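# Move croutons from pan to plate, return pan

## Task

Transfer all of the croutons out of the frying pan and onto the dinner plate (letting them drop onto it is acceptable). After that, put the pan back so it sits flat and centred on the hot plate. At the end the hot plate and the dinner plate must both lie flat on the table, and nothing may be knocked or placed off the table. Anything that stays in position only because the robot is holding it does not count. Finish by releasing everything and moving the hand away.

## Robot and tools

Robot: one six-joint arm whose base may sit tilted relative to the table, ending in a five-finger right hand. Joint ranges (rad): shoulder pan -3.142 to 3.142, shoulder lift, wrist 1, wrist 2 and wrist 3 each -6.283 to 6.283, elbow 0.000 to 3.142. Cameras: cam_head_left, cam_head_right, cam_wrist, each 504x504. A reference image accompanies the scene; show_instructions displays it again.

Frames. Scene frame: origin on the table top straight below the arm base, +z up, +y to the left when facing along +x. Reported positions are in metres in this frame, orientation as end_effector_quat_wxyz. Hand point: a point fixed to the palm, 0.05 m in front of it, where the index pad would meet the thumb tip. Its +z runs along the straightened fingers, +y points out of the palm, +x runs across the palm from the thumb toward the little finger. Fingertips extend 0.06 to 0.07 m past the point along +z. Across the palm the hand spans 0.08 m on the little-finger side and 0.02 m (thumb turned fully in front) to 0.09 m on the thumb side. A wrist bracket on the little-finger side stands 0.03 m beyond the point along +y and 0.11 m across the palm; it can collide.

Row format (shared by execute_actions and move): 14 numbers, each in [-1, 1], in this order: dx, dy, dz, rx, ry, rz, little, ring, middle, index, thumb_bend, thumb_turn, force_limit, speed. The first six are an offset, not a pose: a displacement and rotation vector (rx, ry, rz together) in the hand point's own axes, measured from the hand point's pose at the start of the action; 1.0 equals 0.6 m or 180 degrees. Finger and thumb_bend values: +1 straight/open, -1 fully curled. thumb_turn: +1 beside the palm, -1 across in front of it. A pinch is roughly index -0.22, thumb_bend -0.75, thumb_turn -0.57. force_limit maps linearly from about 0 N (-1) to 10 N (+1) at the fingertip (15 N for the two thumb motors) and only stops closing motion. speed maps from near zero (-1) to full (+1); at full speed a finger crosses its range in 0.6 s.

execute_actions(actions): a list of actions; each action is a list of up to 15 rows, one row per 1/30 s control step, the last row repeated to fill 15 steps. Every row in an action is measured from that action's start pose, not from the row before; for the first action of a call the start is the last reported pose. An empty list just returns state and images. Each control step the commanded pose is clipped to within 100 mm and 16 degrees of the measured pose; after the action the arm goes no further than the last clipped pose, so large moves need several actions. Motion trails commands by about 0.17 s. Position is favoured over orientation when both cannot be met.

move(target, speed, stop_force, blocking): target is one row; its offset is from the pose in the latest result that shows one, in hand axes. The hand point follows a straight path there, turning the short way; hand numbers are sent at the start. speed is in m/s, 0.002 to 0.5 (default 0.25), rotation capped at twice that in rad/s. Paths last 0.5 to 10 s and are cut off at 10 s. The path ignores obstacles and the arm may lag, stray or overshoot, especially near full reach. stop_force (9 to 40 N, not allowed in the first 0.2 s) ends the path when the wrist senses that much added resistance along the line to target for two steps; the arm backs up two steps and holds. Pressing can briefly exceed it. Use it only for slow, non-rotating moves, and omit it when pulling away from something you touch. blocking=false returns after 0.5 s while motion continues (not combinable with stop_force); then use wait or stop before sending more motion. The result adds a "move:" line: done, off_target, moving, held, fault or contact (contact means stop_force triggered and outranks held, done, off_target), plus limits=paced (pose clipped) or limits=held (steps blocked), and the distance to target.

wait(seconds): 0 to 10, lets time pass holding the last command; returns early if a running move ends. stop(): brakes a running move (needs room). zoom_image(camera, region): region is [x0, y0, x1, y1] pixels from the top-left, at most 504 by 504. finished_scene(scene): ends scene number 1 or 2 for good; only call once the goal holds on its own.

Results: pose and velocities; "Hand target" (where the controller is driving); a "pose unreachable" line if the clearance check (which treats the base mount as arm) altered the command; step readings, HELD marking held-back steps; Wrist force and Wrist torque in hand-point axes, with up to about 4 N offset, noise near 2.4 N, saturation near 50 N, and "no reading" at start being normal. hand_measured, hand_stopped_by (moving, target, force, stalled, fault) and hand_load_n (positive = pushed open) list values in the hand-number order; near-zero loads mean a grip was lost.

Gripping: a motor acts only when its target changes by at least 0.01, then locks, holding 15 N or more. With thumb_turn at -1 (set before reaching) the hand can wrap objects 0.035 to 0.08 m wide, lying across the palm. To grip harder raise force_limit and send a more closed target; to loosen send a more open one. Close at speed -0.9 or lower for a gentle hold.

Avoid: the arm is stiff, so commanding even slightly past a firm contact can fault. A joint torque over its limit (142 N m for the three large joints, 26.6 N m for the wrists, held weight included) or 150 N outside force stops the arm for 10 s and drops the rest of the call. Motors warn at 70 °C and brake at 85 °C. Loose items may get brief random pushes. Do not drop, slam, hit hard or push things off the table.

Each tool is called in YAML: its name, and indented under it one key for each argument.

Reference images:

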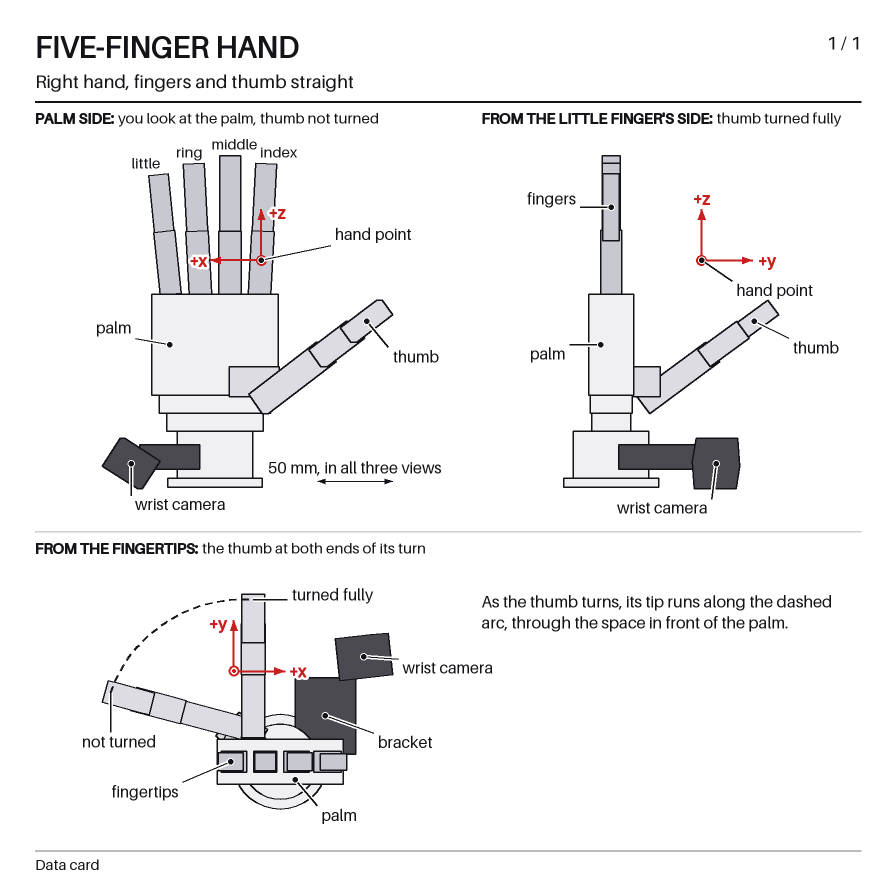

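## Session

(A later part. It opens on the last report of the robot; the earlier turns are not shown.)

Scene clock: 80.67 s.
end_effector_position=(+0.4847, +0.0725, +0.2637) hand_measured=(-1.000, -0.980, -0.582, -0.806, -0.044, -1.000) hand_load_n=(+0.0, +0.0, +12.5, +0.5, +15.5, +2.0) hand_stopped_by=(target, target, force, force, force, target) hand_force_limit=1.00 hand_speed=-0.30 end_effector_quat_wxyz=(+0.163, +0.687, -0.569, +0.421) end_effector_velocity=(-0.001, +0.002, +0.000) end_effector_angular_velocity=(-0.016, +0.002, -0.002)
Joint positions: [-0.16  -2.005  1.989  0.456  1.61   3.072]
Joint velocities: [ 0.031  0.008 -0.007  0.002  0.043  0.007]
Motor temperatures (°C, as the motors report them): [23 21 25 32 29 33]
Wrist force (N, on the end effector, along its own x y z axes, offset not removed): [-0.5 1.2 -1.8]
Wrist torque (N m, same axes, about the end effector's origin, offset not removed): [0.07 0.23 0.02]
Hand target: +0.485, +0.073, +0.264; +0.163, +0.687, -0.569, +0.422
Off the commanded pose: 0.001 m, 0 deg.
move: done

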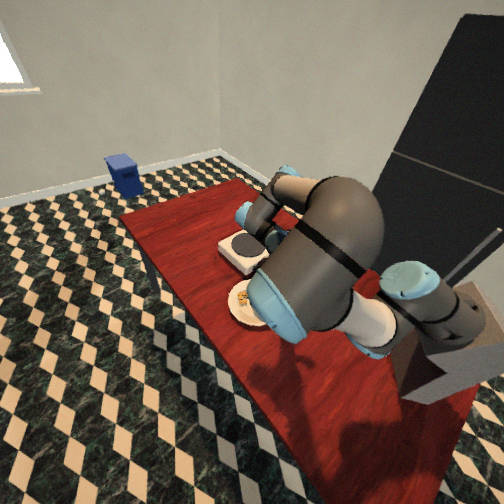

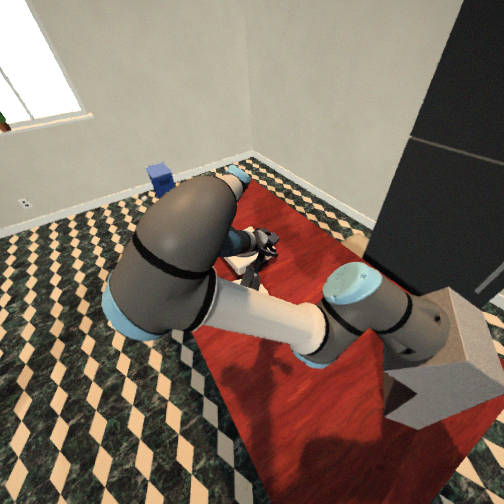

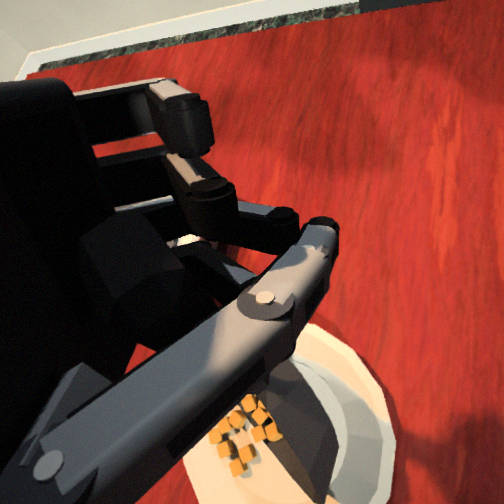

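move:
  target: [-0.062,0.012,0.028,0,0,0,-1,-0.98,-0.98,-0.98,-0.98,-1,1,-0.3]
  speed: 0.02
  stop_force: 14

zoom_image:
  camera: "cam_head_right"
  region: [190,200,330,340]

Scene clock: 86.57 s.
end_effector_position=(+0.4848, +0.0823, +0.2239) hand_measured=(-1.000, -0.980, -0.582, -0.806, -0.044, -1.000) hand_load_n=(+0.0, +0.0, +12.5, +0.5, +15.5, +2.0) hand_stopped_by=(target, target, force, force, force, target) hand_force_limit=1.00 hand_speed=-0.30 end_effector_quat_wxyz=(+0.163, +0.687, -0.569, +0.421) end_effector_velocity=(+0.000, +0.001, -0.003) end_effector_angular_velocity=(+0.000, -0.001, +0.001)
Joint positions: [ 0.02  -1.9    1.969  0.38   1.773  3.15 ]
Joint velocities: [ 0.011  0.007 -0.002 -0.005  0.01   0.005]
Motor temperatures (°C, as the motors report them): [23 21 25 32 29 33]
Wrist force (N, on the end effector, along its own x y z axes, offset not removed): [0.7 0.7 0.9]
Wrist torque (N m, same axes, about the end effector's origin, offset not removed): [-0.03 0.06 0.06]
Hand target: +0.485, +0.082, +0.224; +0.163, +0.687, -0.569, +0.421
Off the commanded pose: 0.000 m, 0 deg.
move: done

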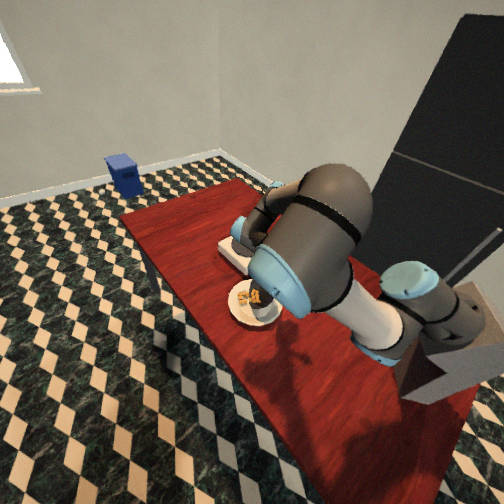

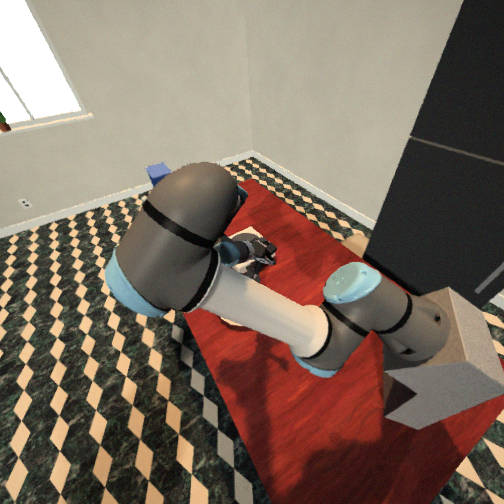

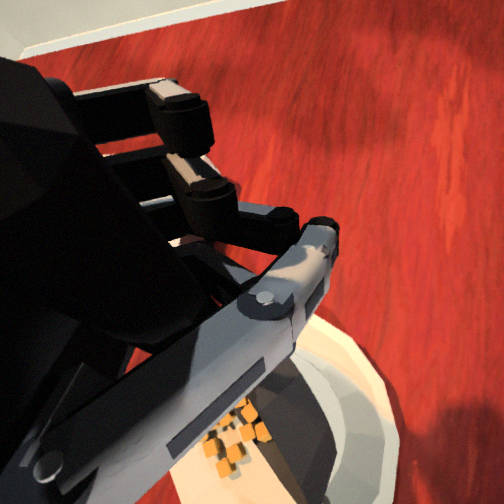

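Region (190, 200, 330, 340) of cam_head_right's 504x504 image, scaled by 3.600, with more detail than that image has.

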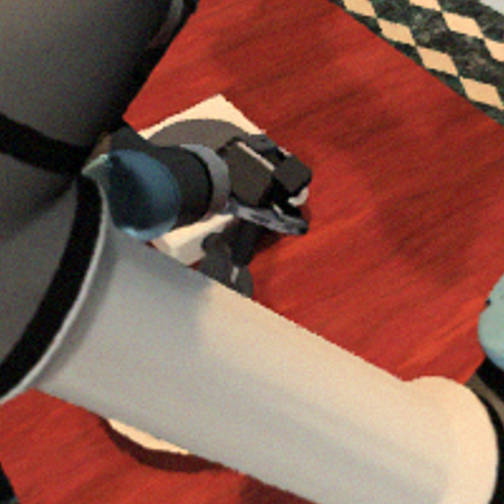

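execute_actions:
  actions:
    - [[0,0,0,0,0,0,-1,-1,-0.58,-0.8,0.5,-1,1,0]]
    - [[0,0,0,0,0,0,-1,-1,-1,-1,0.5,-1,1,0]]
    - [[0,0,0,0,0,0,-1,-1,-1,-1,-1,-1,1,0]]
    - [[0,0,0,0,0,0,-1,-1,-1,-1,-1,-1,1,0]]

move:
  target: [-0.017,-0.028,-0.067,0,0.07,-0.03,-1,-1,-1,-1,-1,-1,1,0]
  speed: 0.03

Scene clock: 92.50 s.
end_effector_position=(+0.4848, +0.0823, +0.2239) hand_measured=(-1.000, -1.000, -1.000, -0.958, -0.102, -1.000) hand_load_n=(+0.0, +0.0, -2.0, +0.5, +15.5, +4.5) hand_stopped_by=(target, target, target, force, force, target) hand_force_limit=1.00 hand_speed=0.00 end_effector_quat_wxyz=(+0.163, +0.687, -0.569, +0.421) end_effector_velocity=(+0.000, -0.000, -0.000) end_effector_angular_velocity=(-0.001, -0.001, +0.000)
Joint positions: [ 0.02  -1.9    1.969  0.38   1.773  3.15 ]
Joint velocities: [-0.     0.001  0.    -0.001  0.001  0.   ]
Motor temperatures (°C, as the motors report them): [23 21 25 32 29 33]
Wrist force (N, on the end effector, along its own x y z axes, offset not removed): [-2.5 3.7 -1.2]
Wrist torque (N m, same axes, about the end effector's origin, offset not removed): [0.48 0.38 -0.01]
Hand target: +0.485, +0.082, +0.224; +0.163, +0.687, -0.569, +0.421
Off the commanded pose: 0.000 m, 0 deg.
Step readings (end_effector_position; steps 1 to 15: 1st action; 16 to 30: 2nd action; 31 to 45: 3rd action; 46 to 60: 4th action):
0: (+0.4848, +0.0824, +0.2236)
1: (+0.4848, +0.0824, +0.2236)
2: (+0.4848, +0.0824, +0.2236)
4: (+0.4849, +0.0823, +0.2237)
8: (+0.4849, +0.0823, +0.2238)
15: (+0.4848, +0.0823, +0.2239)
16: (+0.4848, +0.0823, +0.2239)
17: (+0.4848, +0.0823, +0.2239)
19: (+0.4848, +0.0823, +0.2239)
23: (+0.4848, +0.0823, +0.2239)
30: (+0.4848, +0.0823, +0.2239)
31: (+0.4848, +0.0823, +0.2239)
32: (+0.4848, +0.0823, +0.2239)
34: (+0.4848, +0.0823, +0.2239)
38: (+0.4848, +0.0823, +0.2239)
45: (+0.4848, +0.0823, +0.2239)
46: (+0.4848, +0.0823, +0.2239)
47: (+0.4848, +0.0823, +0.2239)
49: (+0.4848, +0.0823, +0.2239)
53: (+0.4848, +0.0823, +0.2239)
60: end_effector_position above

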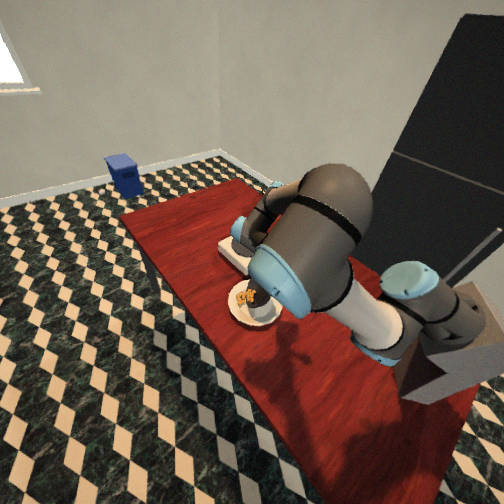

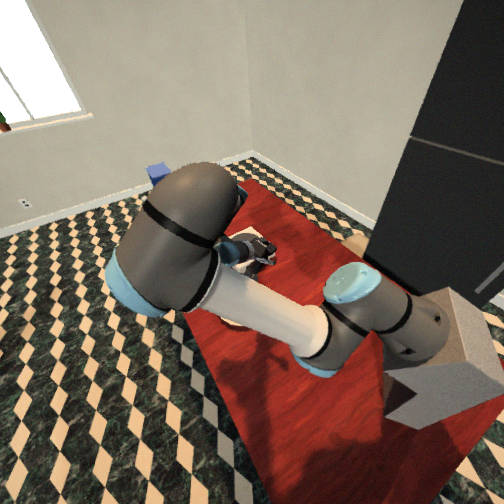

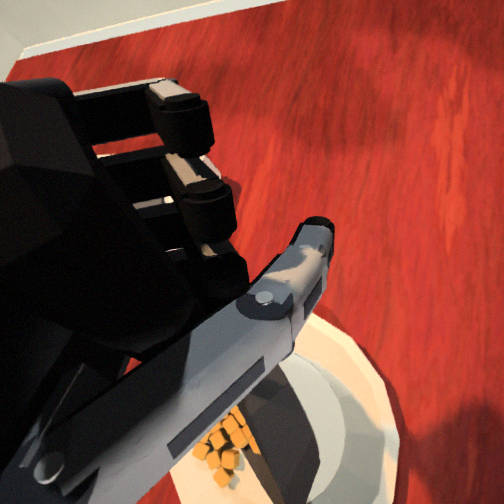

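Scene clock: 96.70 s.
end_effector_position=(+0.4845, +0.1218, +0.2442) hand_measured=(-1.000, -1.000, -1.000, -0.958, -0.102, -1.000) hand_load_n=(+0.0, +0.0, -2.0, +0.5, +15.5, +4.5) hand_stopped_by=(target, target, target, force, force, target) hand_force_limit=1.00 hand_speed=0.00 end_effector_quat_wxyz=(+0.244, +0.663, -0.515, +0.486) end_effector_velocity=(-0.000, +0.002, +0.001) end_effector_angular_velocity=(-0.015, +0.002, -0.001)
Joint positions: [ 0.36  -1.773  1.823  0.495  2.292  3.242]
Joint velocities: [ 0.018  0.011 -0.01   0.012  0.028  0.008]
Motor temperatures (°C, as the motors report them): [23 21 25 32 29 33]
Wrist force (N, on the end effector, along its own x y z axes, offset not removed): [-0.7 0.3 -3.8]
Wrist torque (N m, same axes, about the end effector's origin, offset not removed): [0.10 0.34 0.04]
Hand target: +0.484, +0.122, +0.244; +0.244, +0.663, -0.514, +0.486
Off the commanded pose: 0.000 m, 0 deg.
move: done

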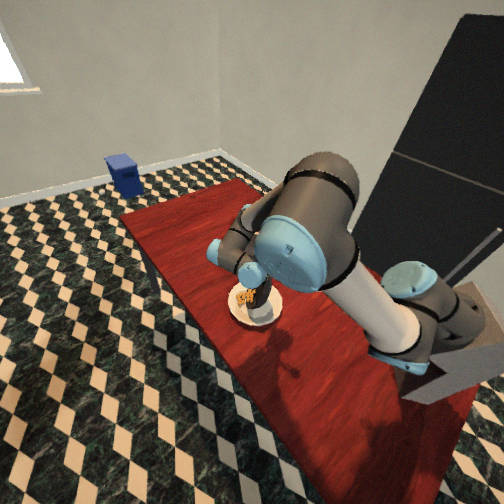

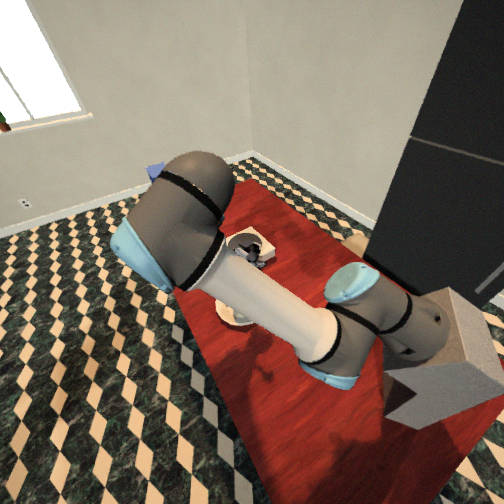

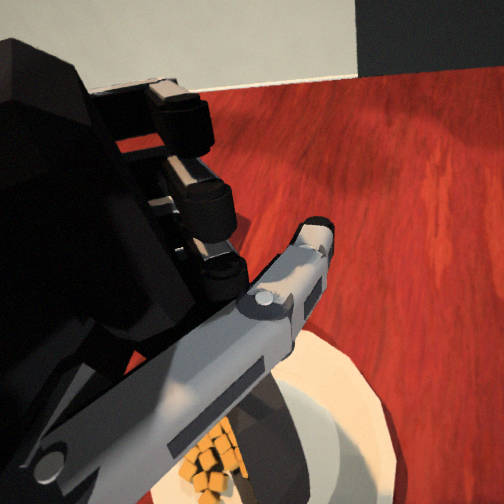

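zoom_image:
  camera: "cam_head_left"
  region: [210,250,300,340]

Region (210, 250, 300, 340) of cam_head_left's 504x504 image, scaled by 5.600, with more detail than that image has.

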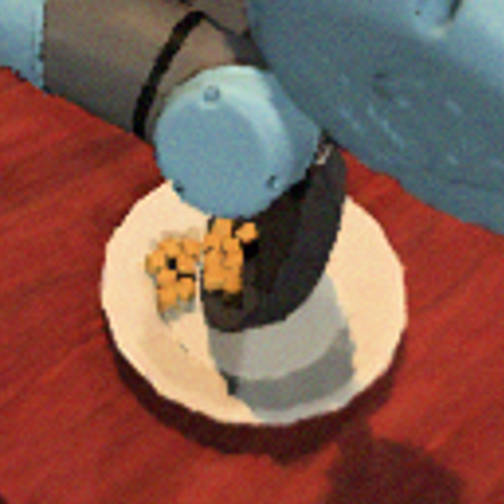

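move:
  target: [-0.052,-0.072,-0.084,0,0.06,-0.025,-1,-1,-1,-1,-1,-1,1,0]
  speed: 0.03

zoom_image:
  camera: "cam_head_left"
  region: [190,230,310,350]

Scene clock: 106.80 s.
end_effector_position=(+0.5045, +0.1921, +0.2448) hand_measured=(-1.000, -1.000, -1.000, -0.956, -0.102, -1.000) hand_load_n=(+0.0, +0.0, -2.0, +4.0, +15.5, +5.0) hand_stopped_by=(target, target, target, force, force, target) hand_force_limit=1.00 hand_speed=0.00 end_effector_quat_wxyz=(+0.309, +0.635, -0.463, +0.536) end_effector_velocity=(+0.001, +0.003, +0.000) end_effector_angular_velocity=(-0.011, +0.001, -0.003)
Joint positions: [ 0.648 -1.503  1.531  0.844  2.7    3.537]
Joint velocities: [ 0.009  0.015 -0.014  0.029  0.014  0.025]
Motor temperatures (°C, as the motors report them): [23 21 25 32 29 33]
Wrist force (N, on the end effector, along its own x y z axes, offset not removed): [3.7 4.5 -3.8]
Wrist torque (N m, same axes, about the end effector's origin, offset not removed): [0.32 0.20 -0.27]
Hand target: +0.505, +0.192, +0.245; +0.310, +0.635, -0.463, +0.536
Off the commanded pose: 0.000 m, 0 deg.
move: done

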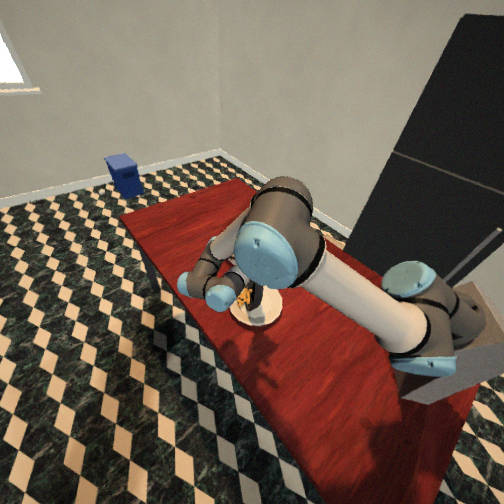

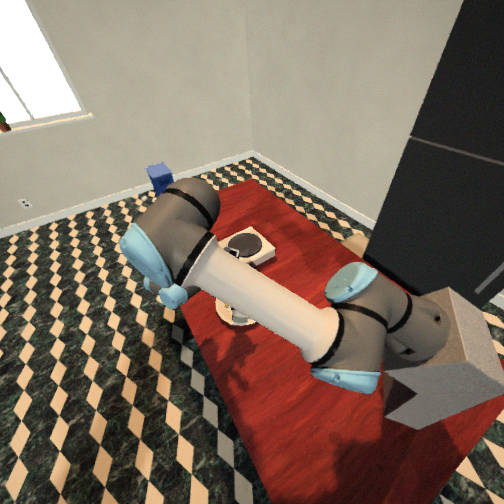

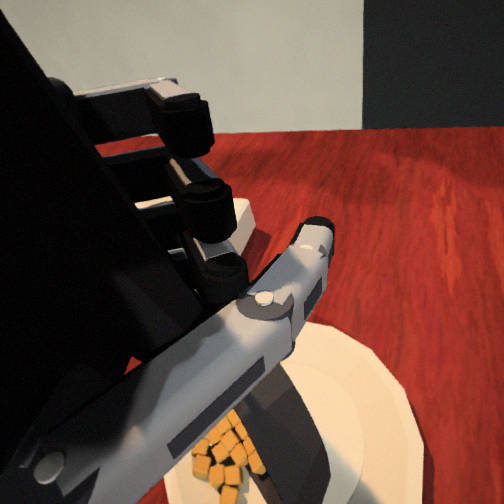

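Region (190, 230, 310, 350) of cam_head_left's 504x504 image, scaled by 4.200, with more detail than that image has.

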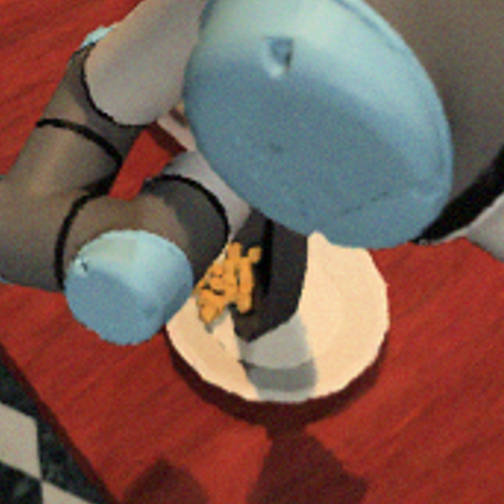

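move:
  target: [0.016,0.025,0.06,0,0.08,-0.034,-1,-1,-1,-1,-1,-1,1,0]
  speed: 0.03

zoom_image:
  camera: "cam_head_left"
  region: [190,230,310,350]

Scene clock: 115.03 s.
end_effector_position=(+0.5051, +0.1522, +0.2441) hand_measured=(-1.000, -1.000, -1.000, -0.958, -0.102, -1.000) hand_load_n=(+0.0, +1.0, -2.5, +0.0, +15.5, +4.5) hand_stopped_by=(target, target, target, force, force, target) hand_force_limit=1.00 hand_speed=0.00 end_effector_quat_wxyz=(+0.393, +0.587, -0.387, +0.593) end_effector_velocity=(+0.000, -0.002, +0.001) end_effector_angular_velocity=(-0.015, -0.000, -0.002)
Joint positions: [ 0.629 -1.329  1.52   0.994  2.913  3.723]
Joint velocities: [-0.002  0.01  -0.     0.021  0.01   0.024]
Motor temperatures (°C, as the motors report them): [23 21 25 32 29 33]
Wrist force (N, on the end effector, along its own x y z axes, offset not removed): [1.4 2.3 -2.5]
Wrist torque (N m, same axes, about the end effector's origin, offset not removed): [0.38 -0.17 0.20]
Hand target: +0.505, +0.152, +0.244; +0.393, +0.586, -0.386, +0.594
Off the commanded pose: 0.000 m, 0 deg.
move: done

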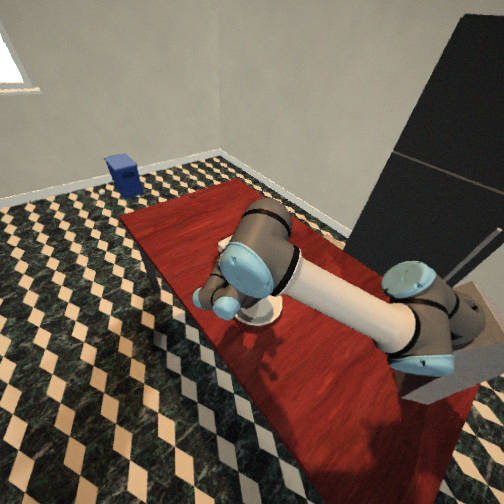

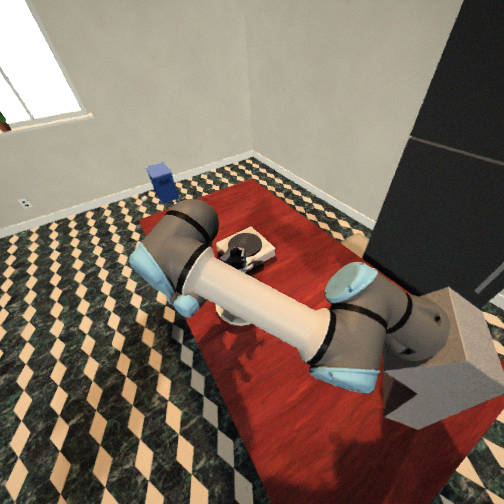

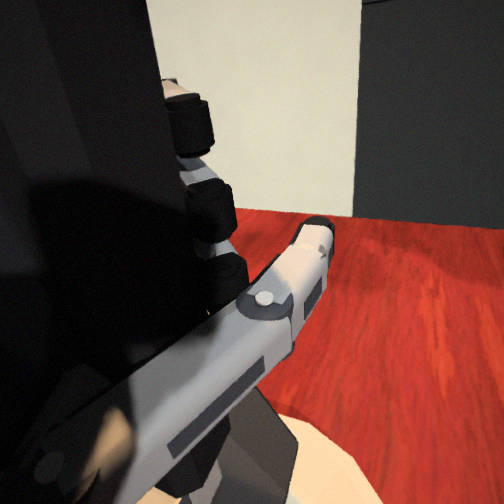

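Region (190, 230, 310, 350) of cam_head_left's 504x504 image, scaled by 4.200, with more detail than that image has.

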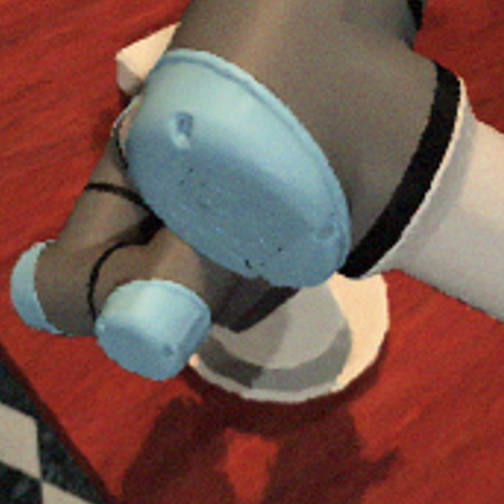

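move:
  target: [0,0.045,0.107,0,0,0,-1,-1,-1,-1,-1,-1,1,0]
  speed: 0.03

zoom_image:
  camera: "cam_head_left"
  region: [190,230,310,350]

Scene clock: 122.33 s.
end_effector_position=(+0.5054, +0.0828, +0.2448) hand_measured=(-1.000, -1.000, -1.000, -0.958, -0.102, -1.000) hand_load_n=(+2.5, +0.0, -2.0, +0.0, +15.5, +5.0) hand_stopped_by=(target, target, target, force, force, target) hand_force_limit=1.00 hand_speed=0.00 end_effector_quat_wxyz=(+0.393, +0.587, -0.387, +0.593) end_effector_velocity=(+0.000, -0.002, +0.000) end_effector_angular_velocity=(+0.001, -0.000, +0.002)
Joint positions: [ 0.473 -1.45   1.661  0.517  2.82   3.249]
Joint velocities: [-0.006 -0.006  0.007 -0.018 -0.005 -0.017]
Motor temperatures (°C, as the motors report them): [23 21 25 32 29 33]
Wrist force (N, on the end effector, along its own x y z axes, offset not removed): [-3.8 0.5 -2.4]
Wrist torque (N m, same axes, about the end effector's origin, offset not removed): [0.24 0.04 0.27]
Hand target: +0.505, +0.083, +0.245; +0.393, +0.587, -0.387, +0.593
Off the commanded pose: 0.000 m, 0 deg.
move: done

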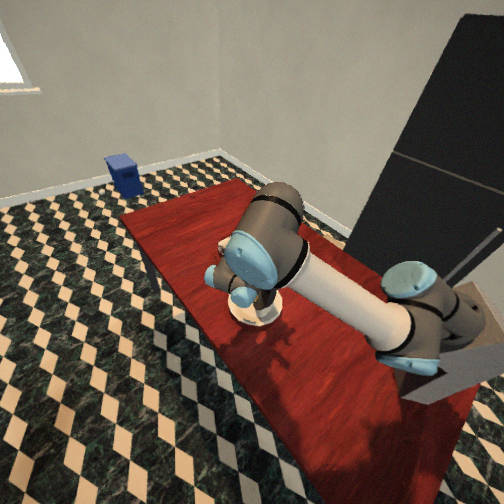

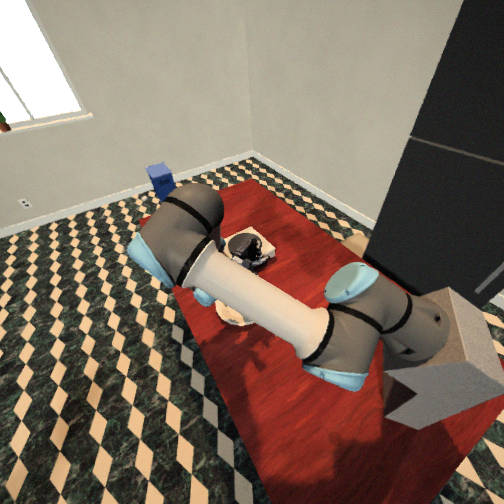

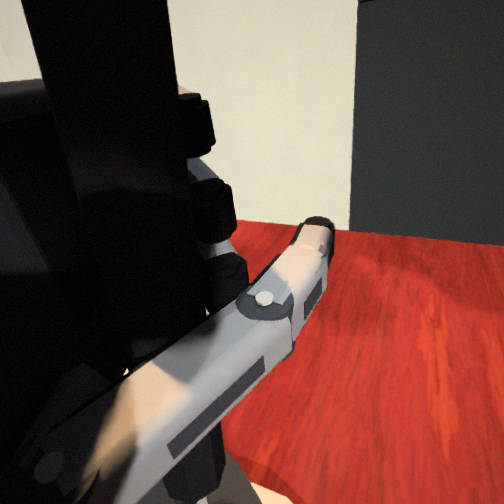

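Region (190, 230, 310, 350) of cam_head_left's 504x504 image, scaled by 4.200, with more detail than that image has.

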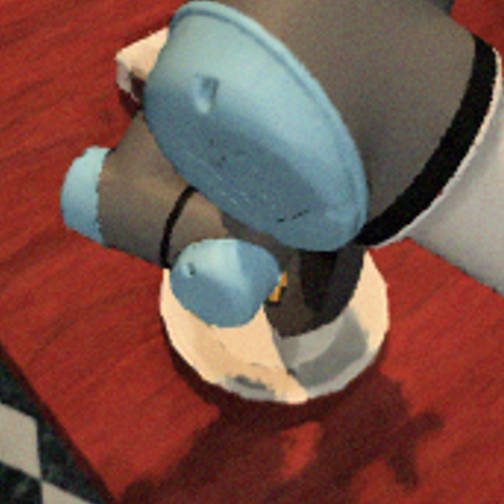

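move:
  target: [0,0,-0.04,0,0,0,-0.1,-0.1,-0.1,-0.1,0.3,-1,1,0]
  speed: 0.02

move:
  target: [0,0,0,0,0,0,-1,-1,-1,-1,0.3,-1,1,-0.3]

Scene clock: 127.10 s.
end_effector_position=(+0.4962, +0.1046, +0.2446) hand_measured=(-0.100, -0.100, -0.100, -0.100, +0.302, -1.000) hand_load_n=(+0.0, +1.0, +1.0, +0.0, +1.5, +0.0) hand_stopped_by=(target, target, target, target, target, target) hand_force_limit=1.00 hand_speed=0.00 end_effector_quat_wxyz=(+0.393, +0.587, -0.387, +0.593) end_effector_velocity=(-0.001, +0.002, -0.000) end_effector_angular_velocity=(-0.001, -0.001, -0.002)
Joint positions: [ 0.534 -1.417  1.637  0.649  2.863  3.396]
Joint velocities: [ 0.006  0.007 -0.005  0.024  0.004  0.027]
Motor temperatures (°C, as the motors report them): [23 21 25 32 29 33]
Wrist force (N, on the end effector, along its own x y z axes, offset not removed): [-0.3 3.7 -1.3]
Wrist torque (N m, same axes, about the end effector's origin, offset not removed): [0.55 0.04 0.00]
Hand target: +0.496, +0.105, +0.245; +0.393, +0.587, -0.387, +0.593
Off the commanded pose: 0.000 m, 0 deg.
move: done

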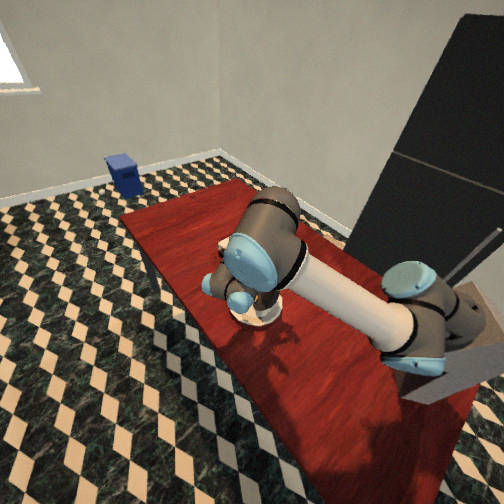

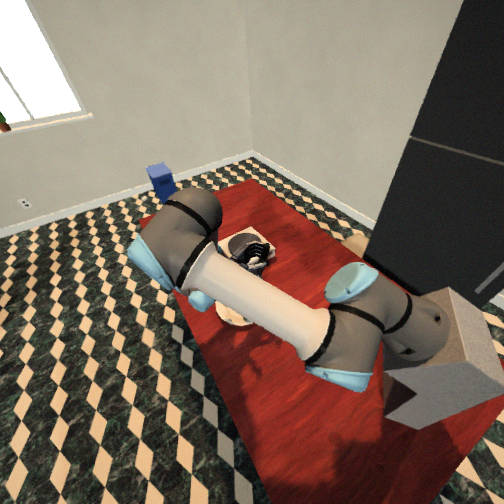

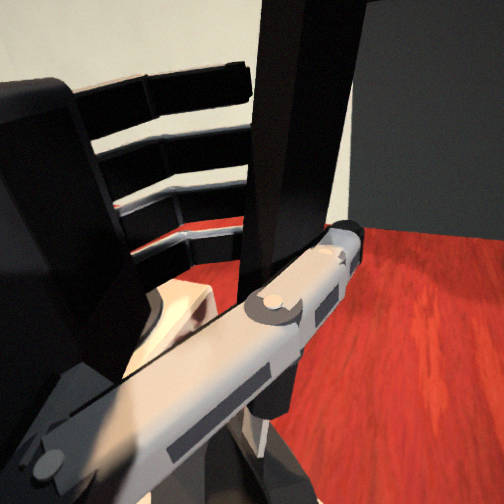

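Scene clock: 128.17 s.
end_effector_position=(+0.4962, +0.1046, +0.2446) hand_measured=(-0.854, -0.208, -0.936, -1.000, +0.302, -1.000) hand_load_n=(+5.0, +0.0, +11.0, +0.0, +2.0, +2.0) hand_stopped_by=(force, force, force, target, target, target) hand_force_limit=1.00 hand_speed=-0.30 end_effector_quat_wxyz=(+0.393, +0.587, -0.387, +0.593) end_effector_velocity=(-0.000, -0.000, -0.000) end_effector_angular_velocity=(-0.001, +0.001, -0.001)
Joint positions: [ 0.534 -1.417  1.637  0.649  2.863  3.396]
Joint velocities: [-0.001  0.001 -0.    -0.    -0.    -0.   ]
Motor temperatures (°C, as the motors report them): [23 21 25 32 29 33]
Wrist force (N, on the end effector, along its own x y z axes, offset not removed): [4.0 1.3 -1.9]
Wrist torque (N m, same axes, about the end effector's origin, offset not removed): [0.51 -0.38 1.37]
Hand target: +0.496, +0.105, +0.245; +0.393, +0.587, -0.387, +0.593
Off the commanded pose: 0.000 m, 0 deg.
move: done

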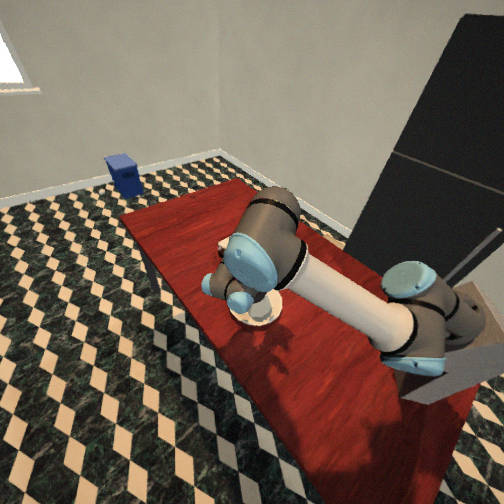

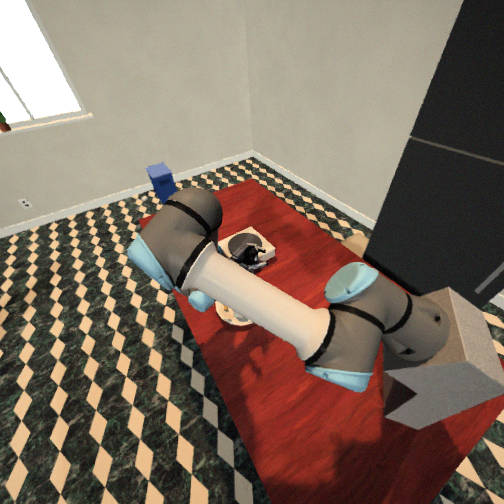

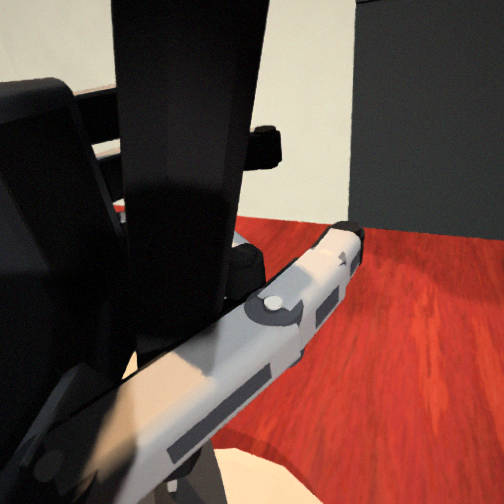

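move:
  target: [0,0,0,0,0,0,-0.98,-0.98,-0.98,-1,0.3,-1,1,-0.3]

move:
  target: [0.06,0.03,0.06,0,0.04,-0.017,-0.98,-0.98,-0.98,-1,0.3,-1,1,-0.3]
  speed: 0.025

zoom_image:
  camera: "cam_head_left"
  region: [190,230,310,350]

Scene clock: 132.20 s.
end_effector_position=(+0.4962, +0.1046, +0.2446) hand_measured=(-0.878, -0.872, -0.938, -1.000, +0.304, -1.000) hand_load_n=(+8.0, +10.5, +5.0, +0.0, +2.5, +2.5) hand_stopped_by=(force, force, force, target, target, target) hand_force_limit=1.00 hand_speed=-0.30 end_effector_quat_wxyz=(+0.393, +0.587, -0.387, +0.593) end_effector_velocity=(-0.000, +0.000, +0.000) end_effector_angular_velocity=(+0.001, +0.001, -0.000)
Joint positions: [ 0.534 -1.417  1.637  0.649  2.863  3.396]
Joint velocities: [ 0.    -0.    -0.     0.001 -0.001  0.   ]
Motor temperatures (°C, as the motors report them): [23 21 25 32 29 33]
Wrist force (N, on the end effector, along its own x y z axes, offset not removed): [9.6 0.8 -6.0]
Wrist torque (N m, same axes, about the end effector's origin, offset not removed): [0.77 -0.92 2.17]
Hand target: +0.496, +0.105, +0.245; +0.393, +0.587, -0.387, +0.593
Off the commanded pose: 0.000 m, 0 deg.
move: done

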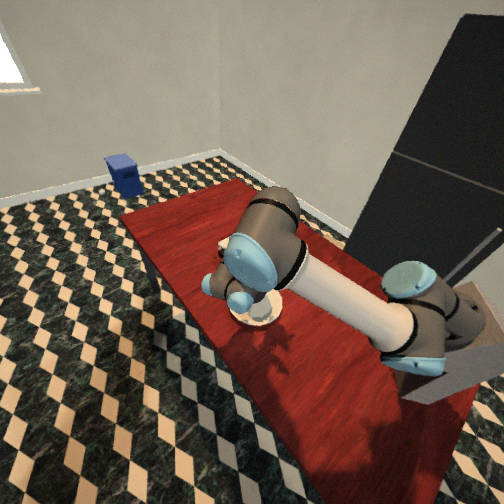

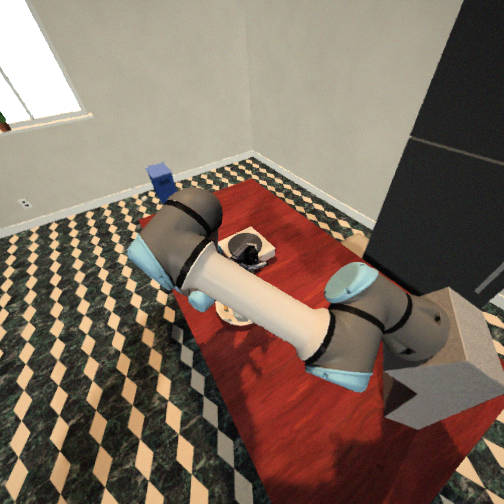

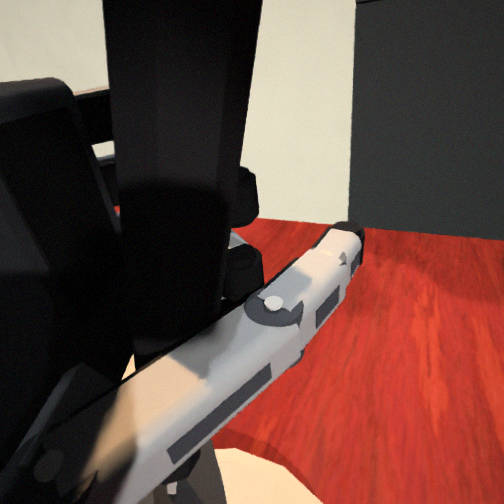

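Scene clock: 135.23 s.
end_effector_position=(+0.4936, +0.0651, +0.2808) hand_measured=(-0.880, -0.874, -0.938, -1.000, +0.302, -1.000) hand_load_n=(+4.5, +0.0, +0.0, +0.0, +0.0, +0.5) hand_stopped_by=(force, force, force, target, target, target) hand_force_limit=1.00 hand_speed=-0.30 end_effector_quat_wxyz=(+0.432, +0.559, -0.346, +0.618) end_effector_velocity=(-0.000, -0.002, +0.002) end_effector_angular_velocity=(-0.006, +0.001, +0.002)
Joint positions: [ 0.446 -1.476  1.725  0.445  2.924  3.158]
Joint velocities: [-0.005 -0.007  0.007 -0.022  0.002 -0.024]
Motor temperatures (°C, as the motors report them): [23 21 25 32 29 33]
Wrist force (N, on the end effector, along its own x y z axes, offset not removed): [-3.6 -1.0 -4.0]
Wrist torque (N m, same axes, about the end effector's origin, offset not removed): [0.18 -0.12 0.33]
Hand target: +0.494, +0.065, +0.281; +0.432, +0.559, -0.346, +0.618
Off the commanded pose: 0.000 m, 0 deg.
move: done

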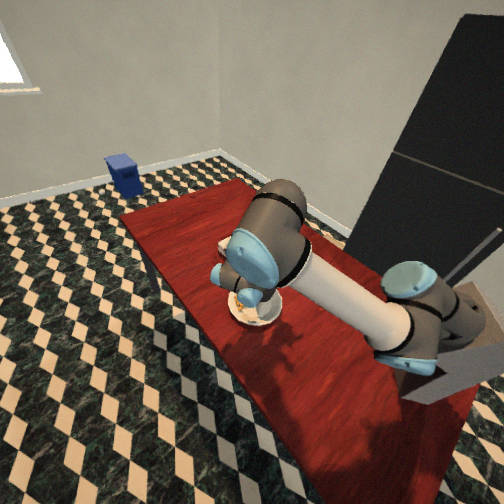

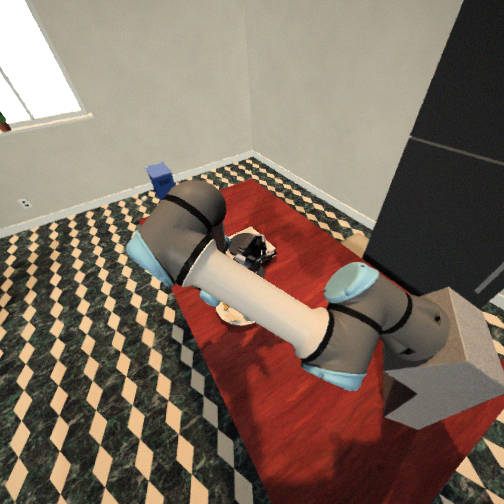

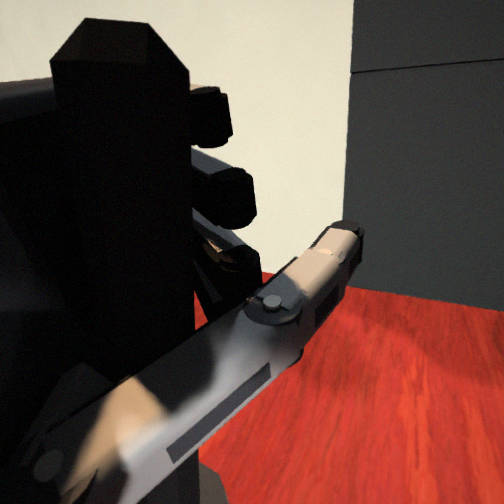

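Region (190, 230, 310, 350) of cam_head_left's 504x504 image, scaled by 4.200, with more detail than that image has.

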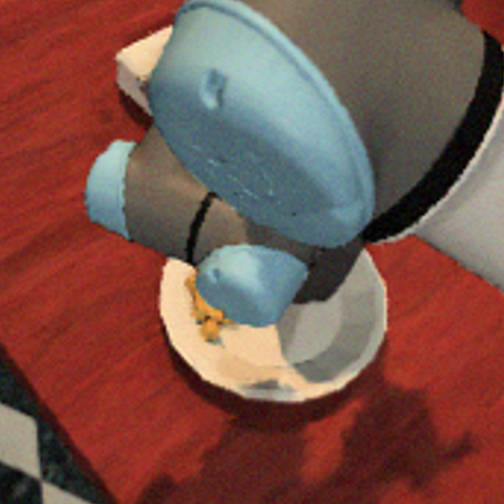

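move:
  target: [-0.14,0.055,0.12,0,-0.28,0.119,-1,-1,-1,-1,0.3,-1,1,-0.3]
  speed: 0.06

zoom_image:
  camera: "cam_head_left"
  region: [190,200,340,350]

zoom_image:
  camera: "cam_head_right"
  region: [180,200,330,350]

Scene clock: 147.53 s.
end_effector_position=(+0.4916, -0.0249, +0.2090) hand_measured=(-0.908, -0.970, -1.000, -1.000, +0.302, -1.000) hand_load_n=(+0.0, +0.0, +0.0, +5.0, +0.5, +1.0) hand_stopped_by=(force, force, target, target, target, target) hand_force_limit=1.00 hand_speed=-0.30 end_effector_quat_wxyz=(+0.125, +0.695, -0.591, +0.391) end_effector_velocity=(+0.000, -0.002, -0.001) end_effector_angular_velocity=(+0.016, -0.000, +0.000)
Joint positions: [-0.388 -1.828  2.079  0.21   1.307  3.014]
Joint velocities: [-0.018  0.003  0.003 -0.002 -0.031 -0.002]
Motor temperatures (°C, as the motors report them): [23 21 25 32 29 33]
Wrist force (N, on the end effector, along its own x y z axes, offset not removed): [-5.7 5.6 -1.8]
Wrist torque (N m, same axes, about the end effector's origin, offset not removed): [0.78 0.79 -0.19]
Hand target: +0.492, -0.025, +0.209; +0.124, +0.695, -0.591, +0.390
Off the commanded pose: 0.001 m, 0 deg.
move: done

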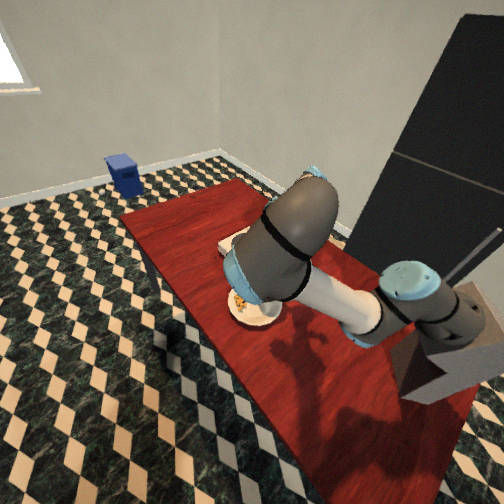

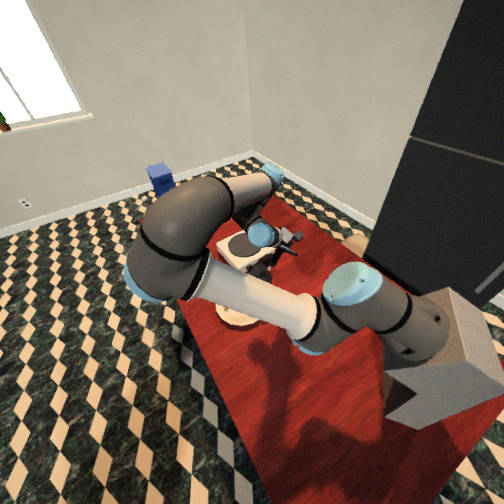

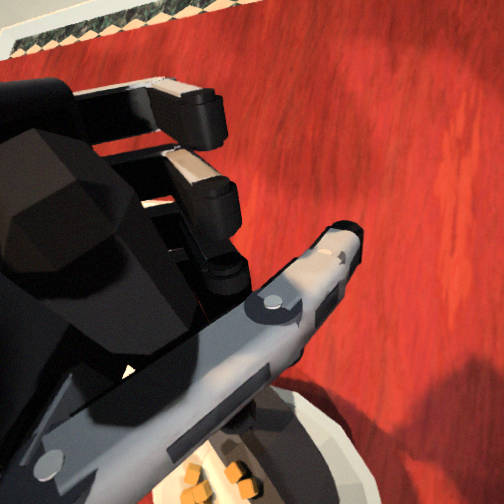

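Region (190, 200, 340, 350) of cam_head_left's 504x504 image, scaled by 3.360, with more detail than that image has.

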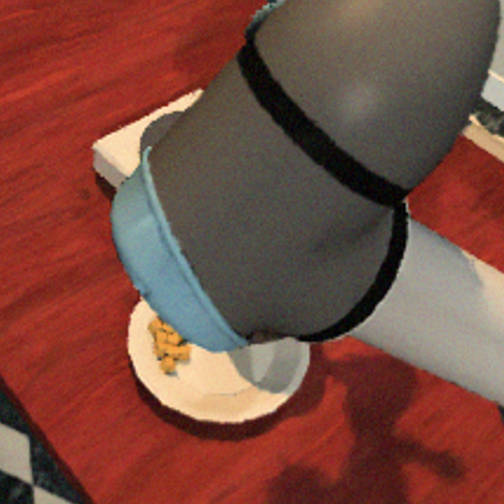

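Region (180, 200, 330, 350) of cam_head_right's 504x504 image, scaled by 3.360, with more detail than that image has.

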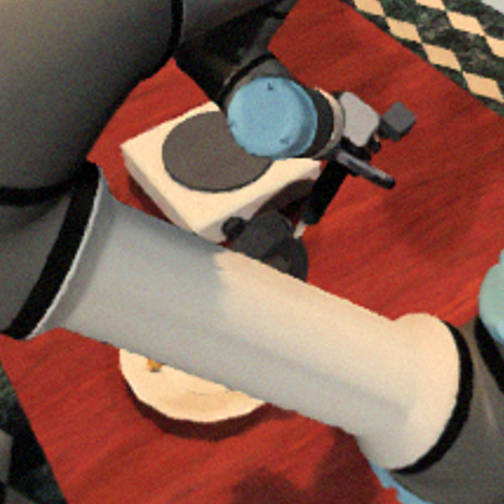

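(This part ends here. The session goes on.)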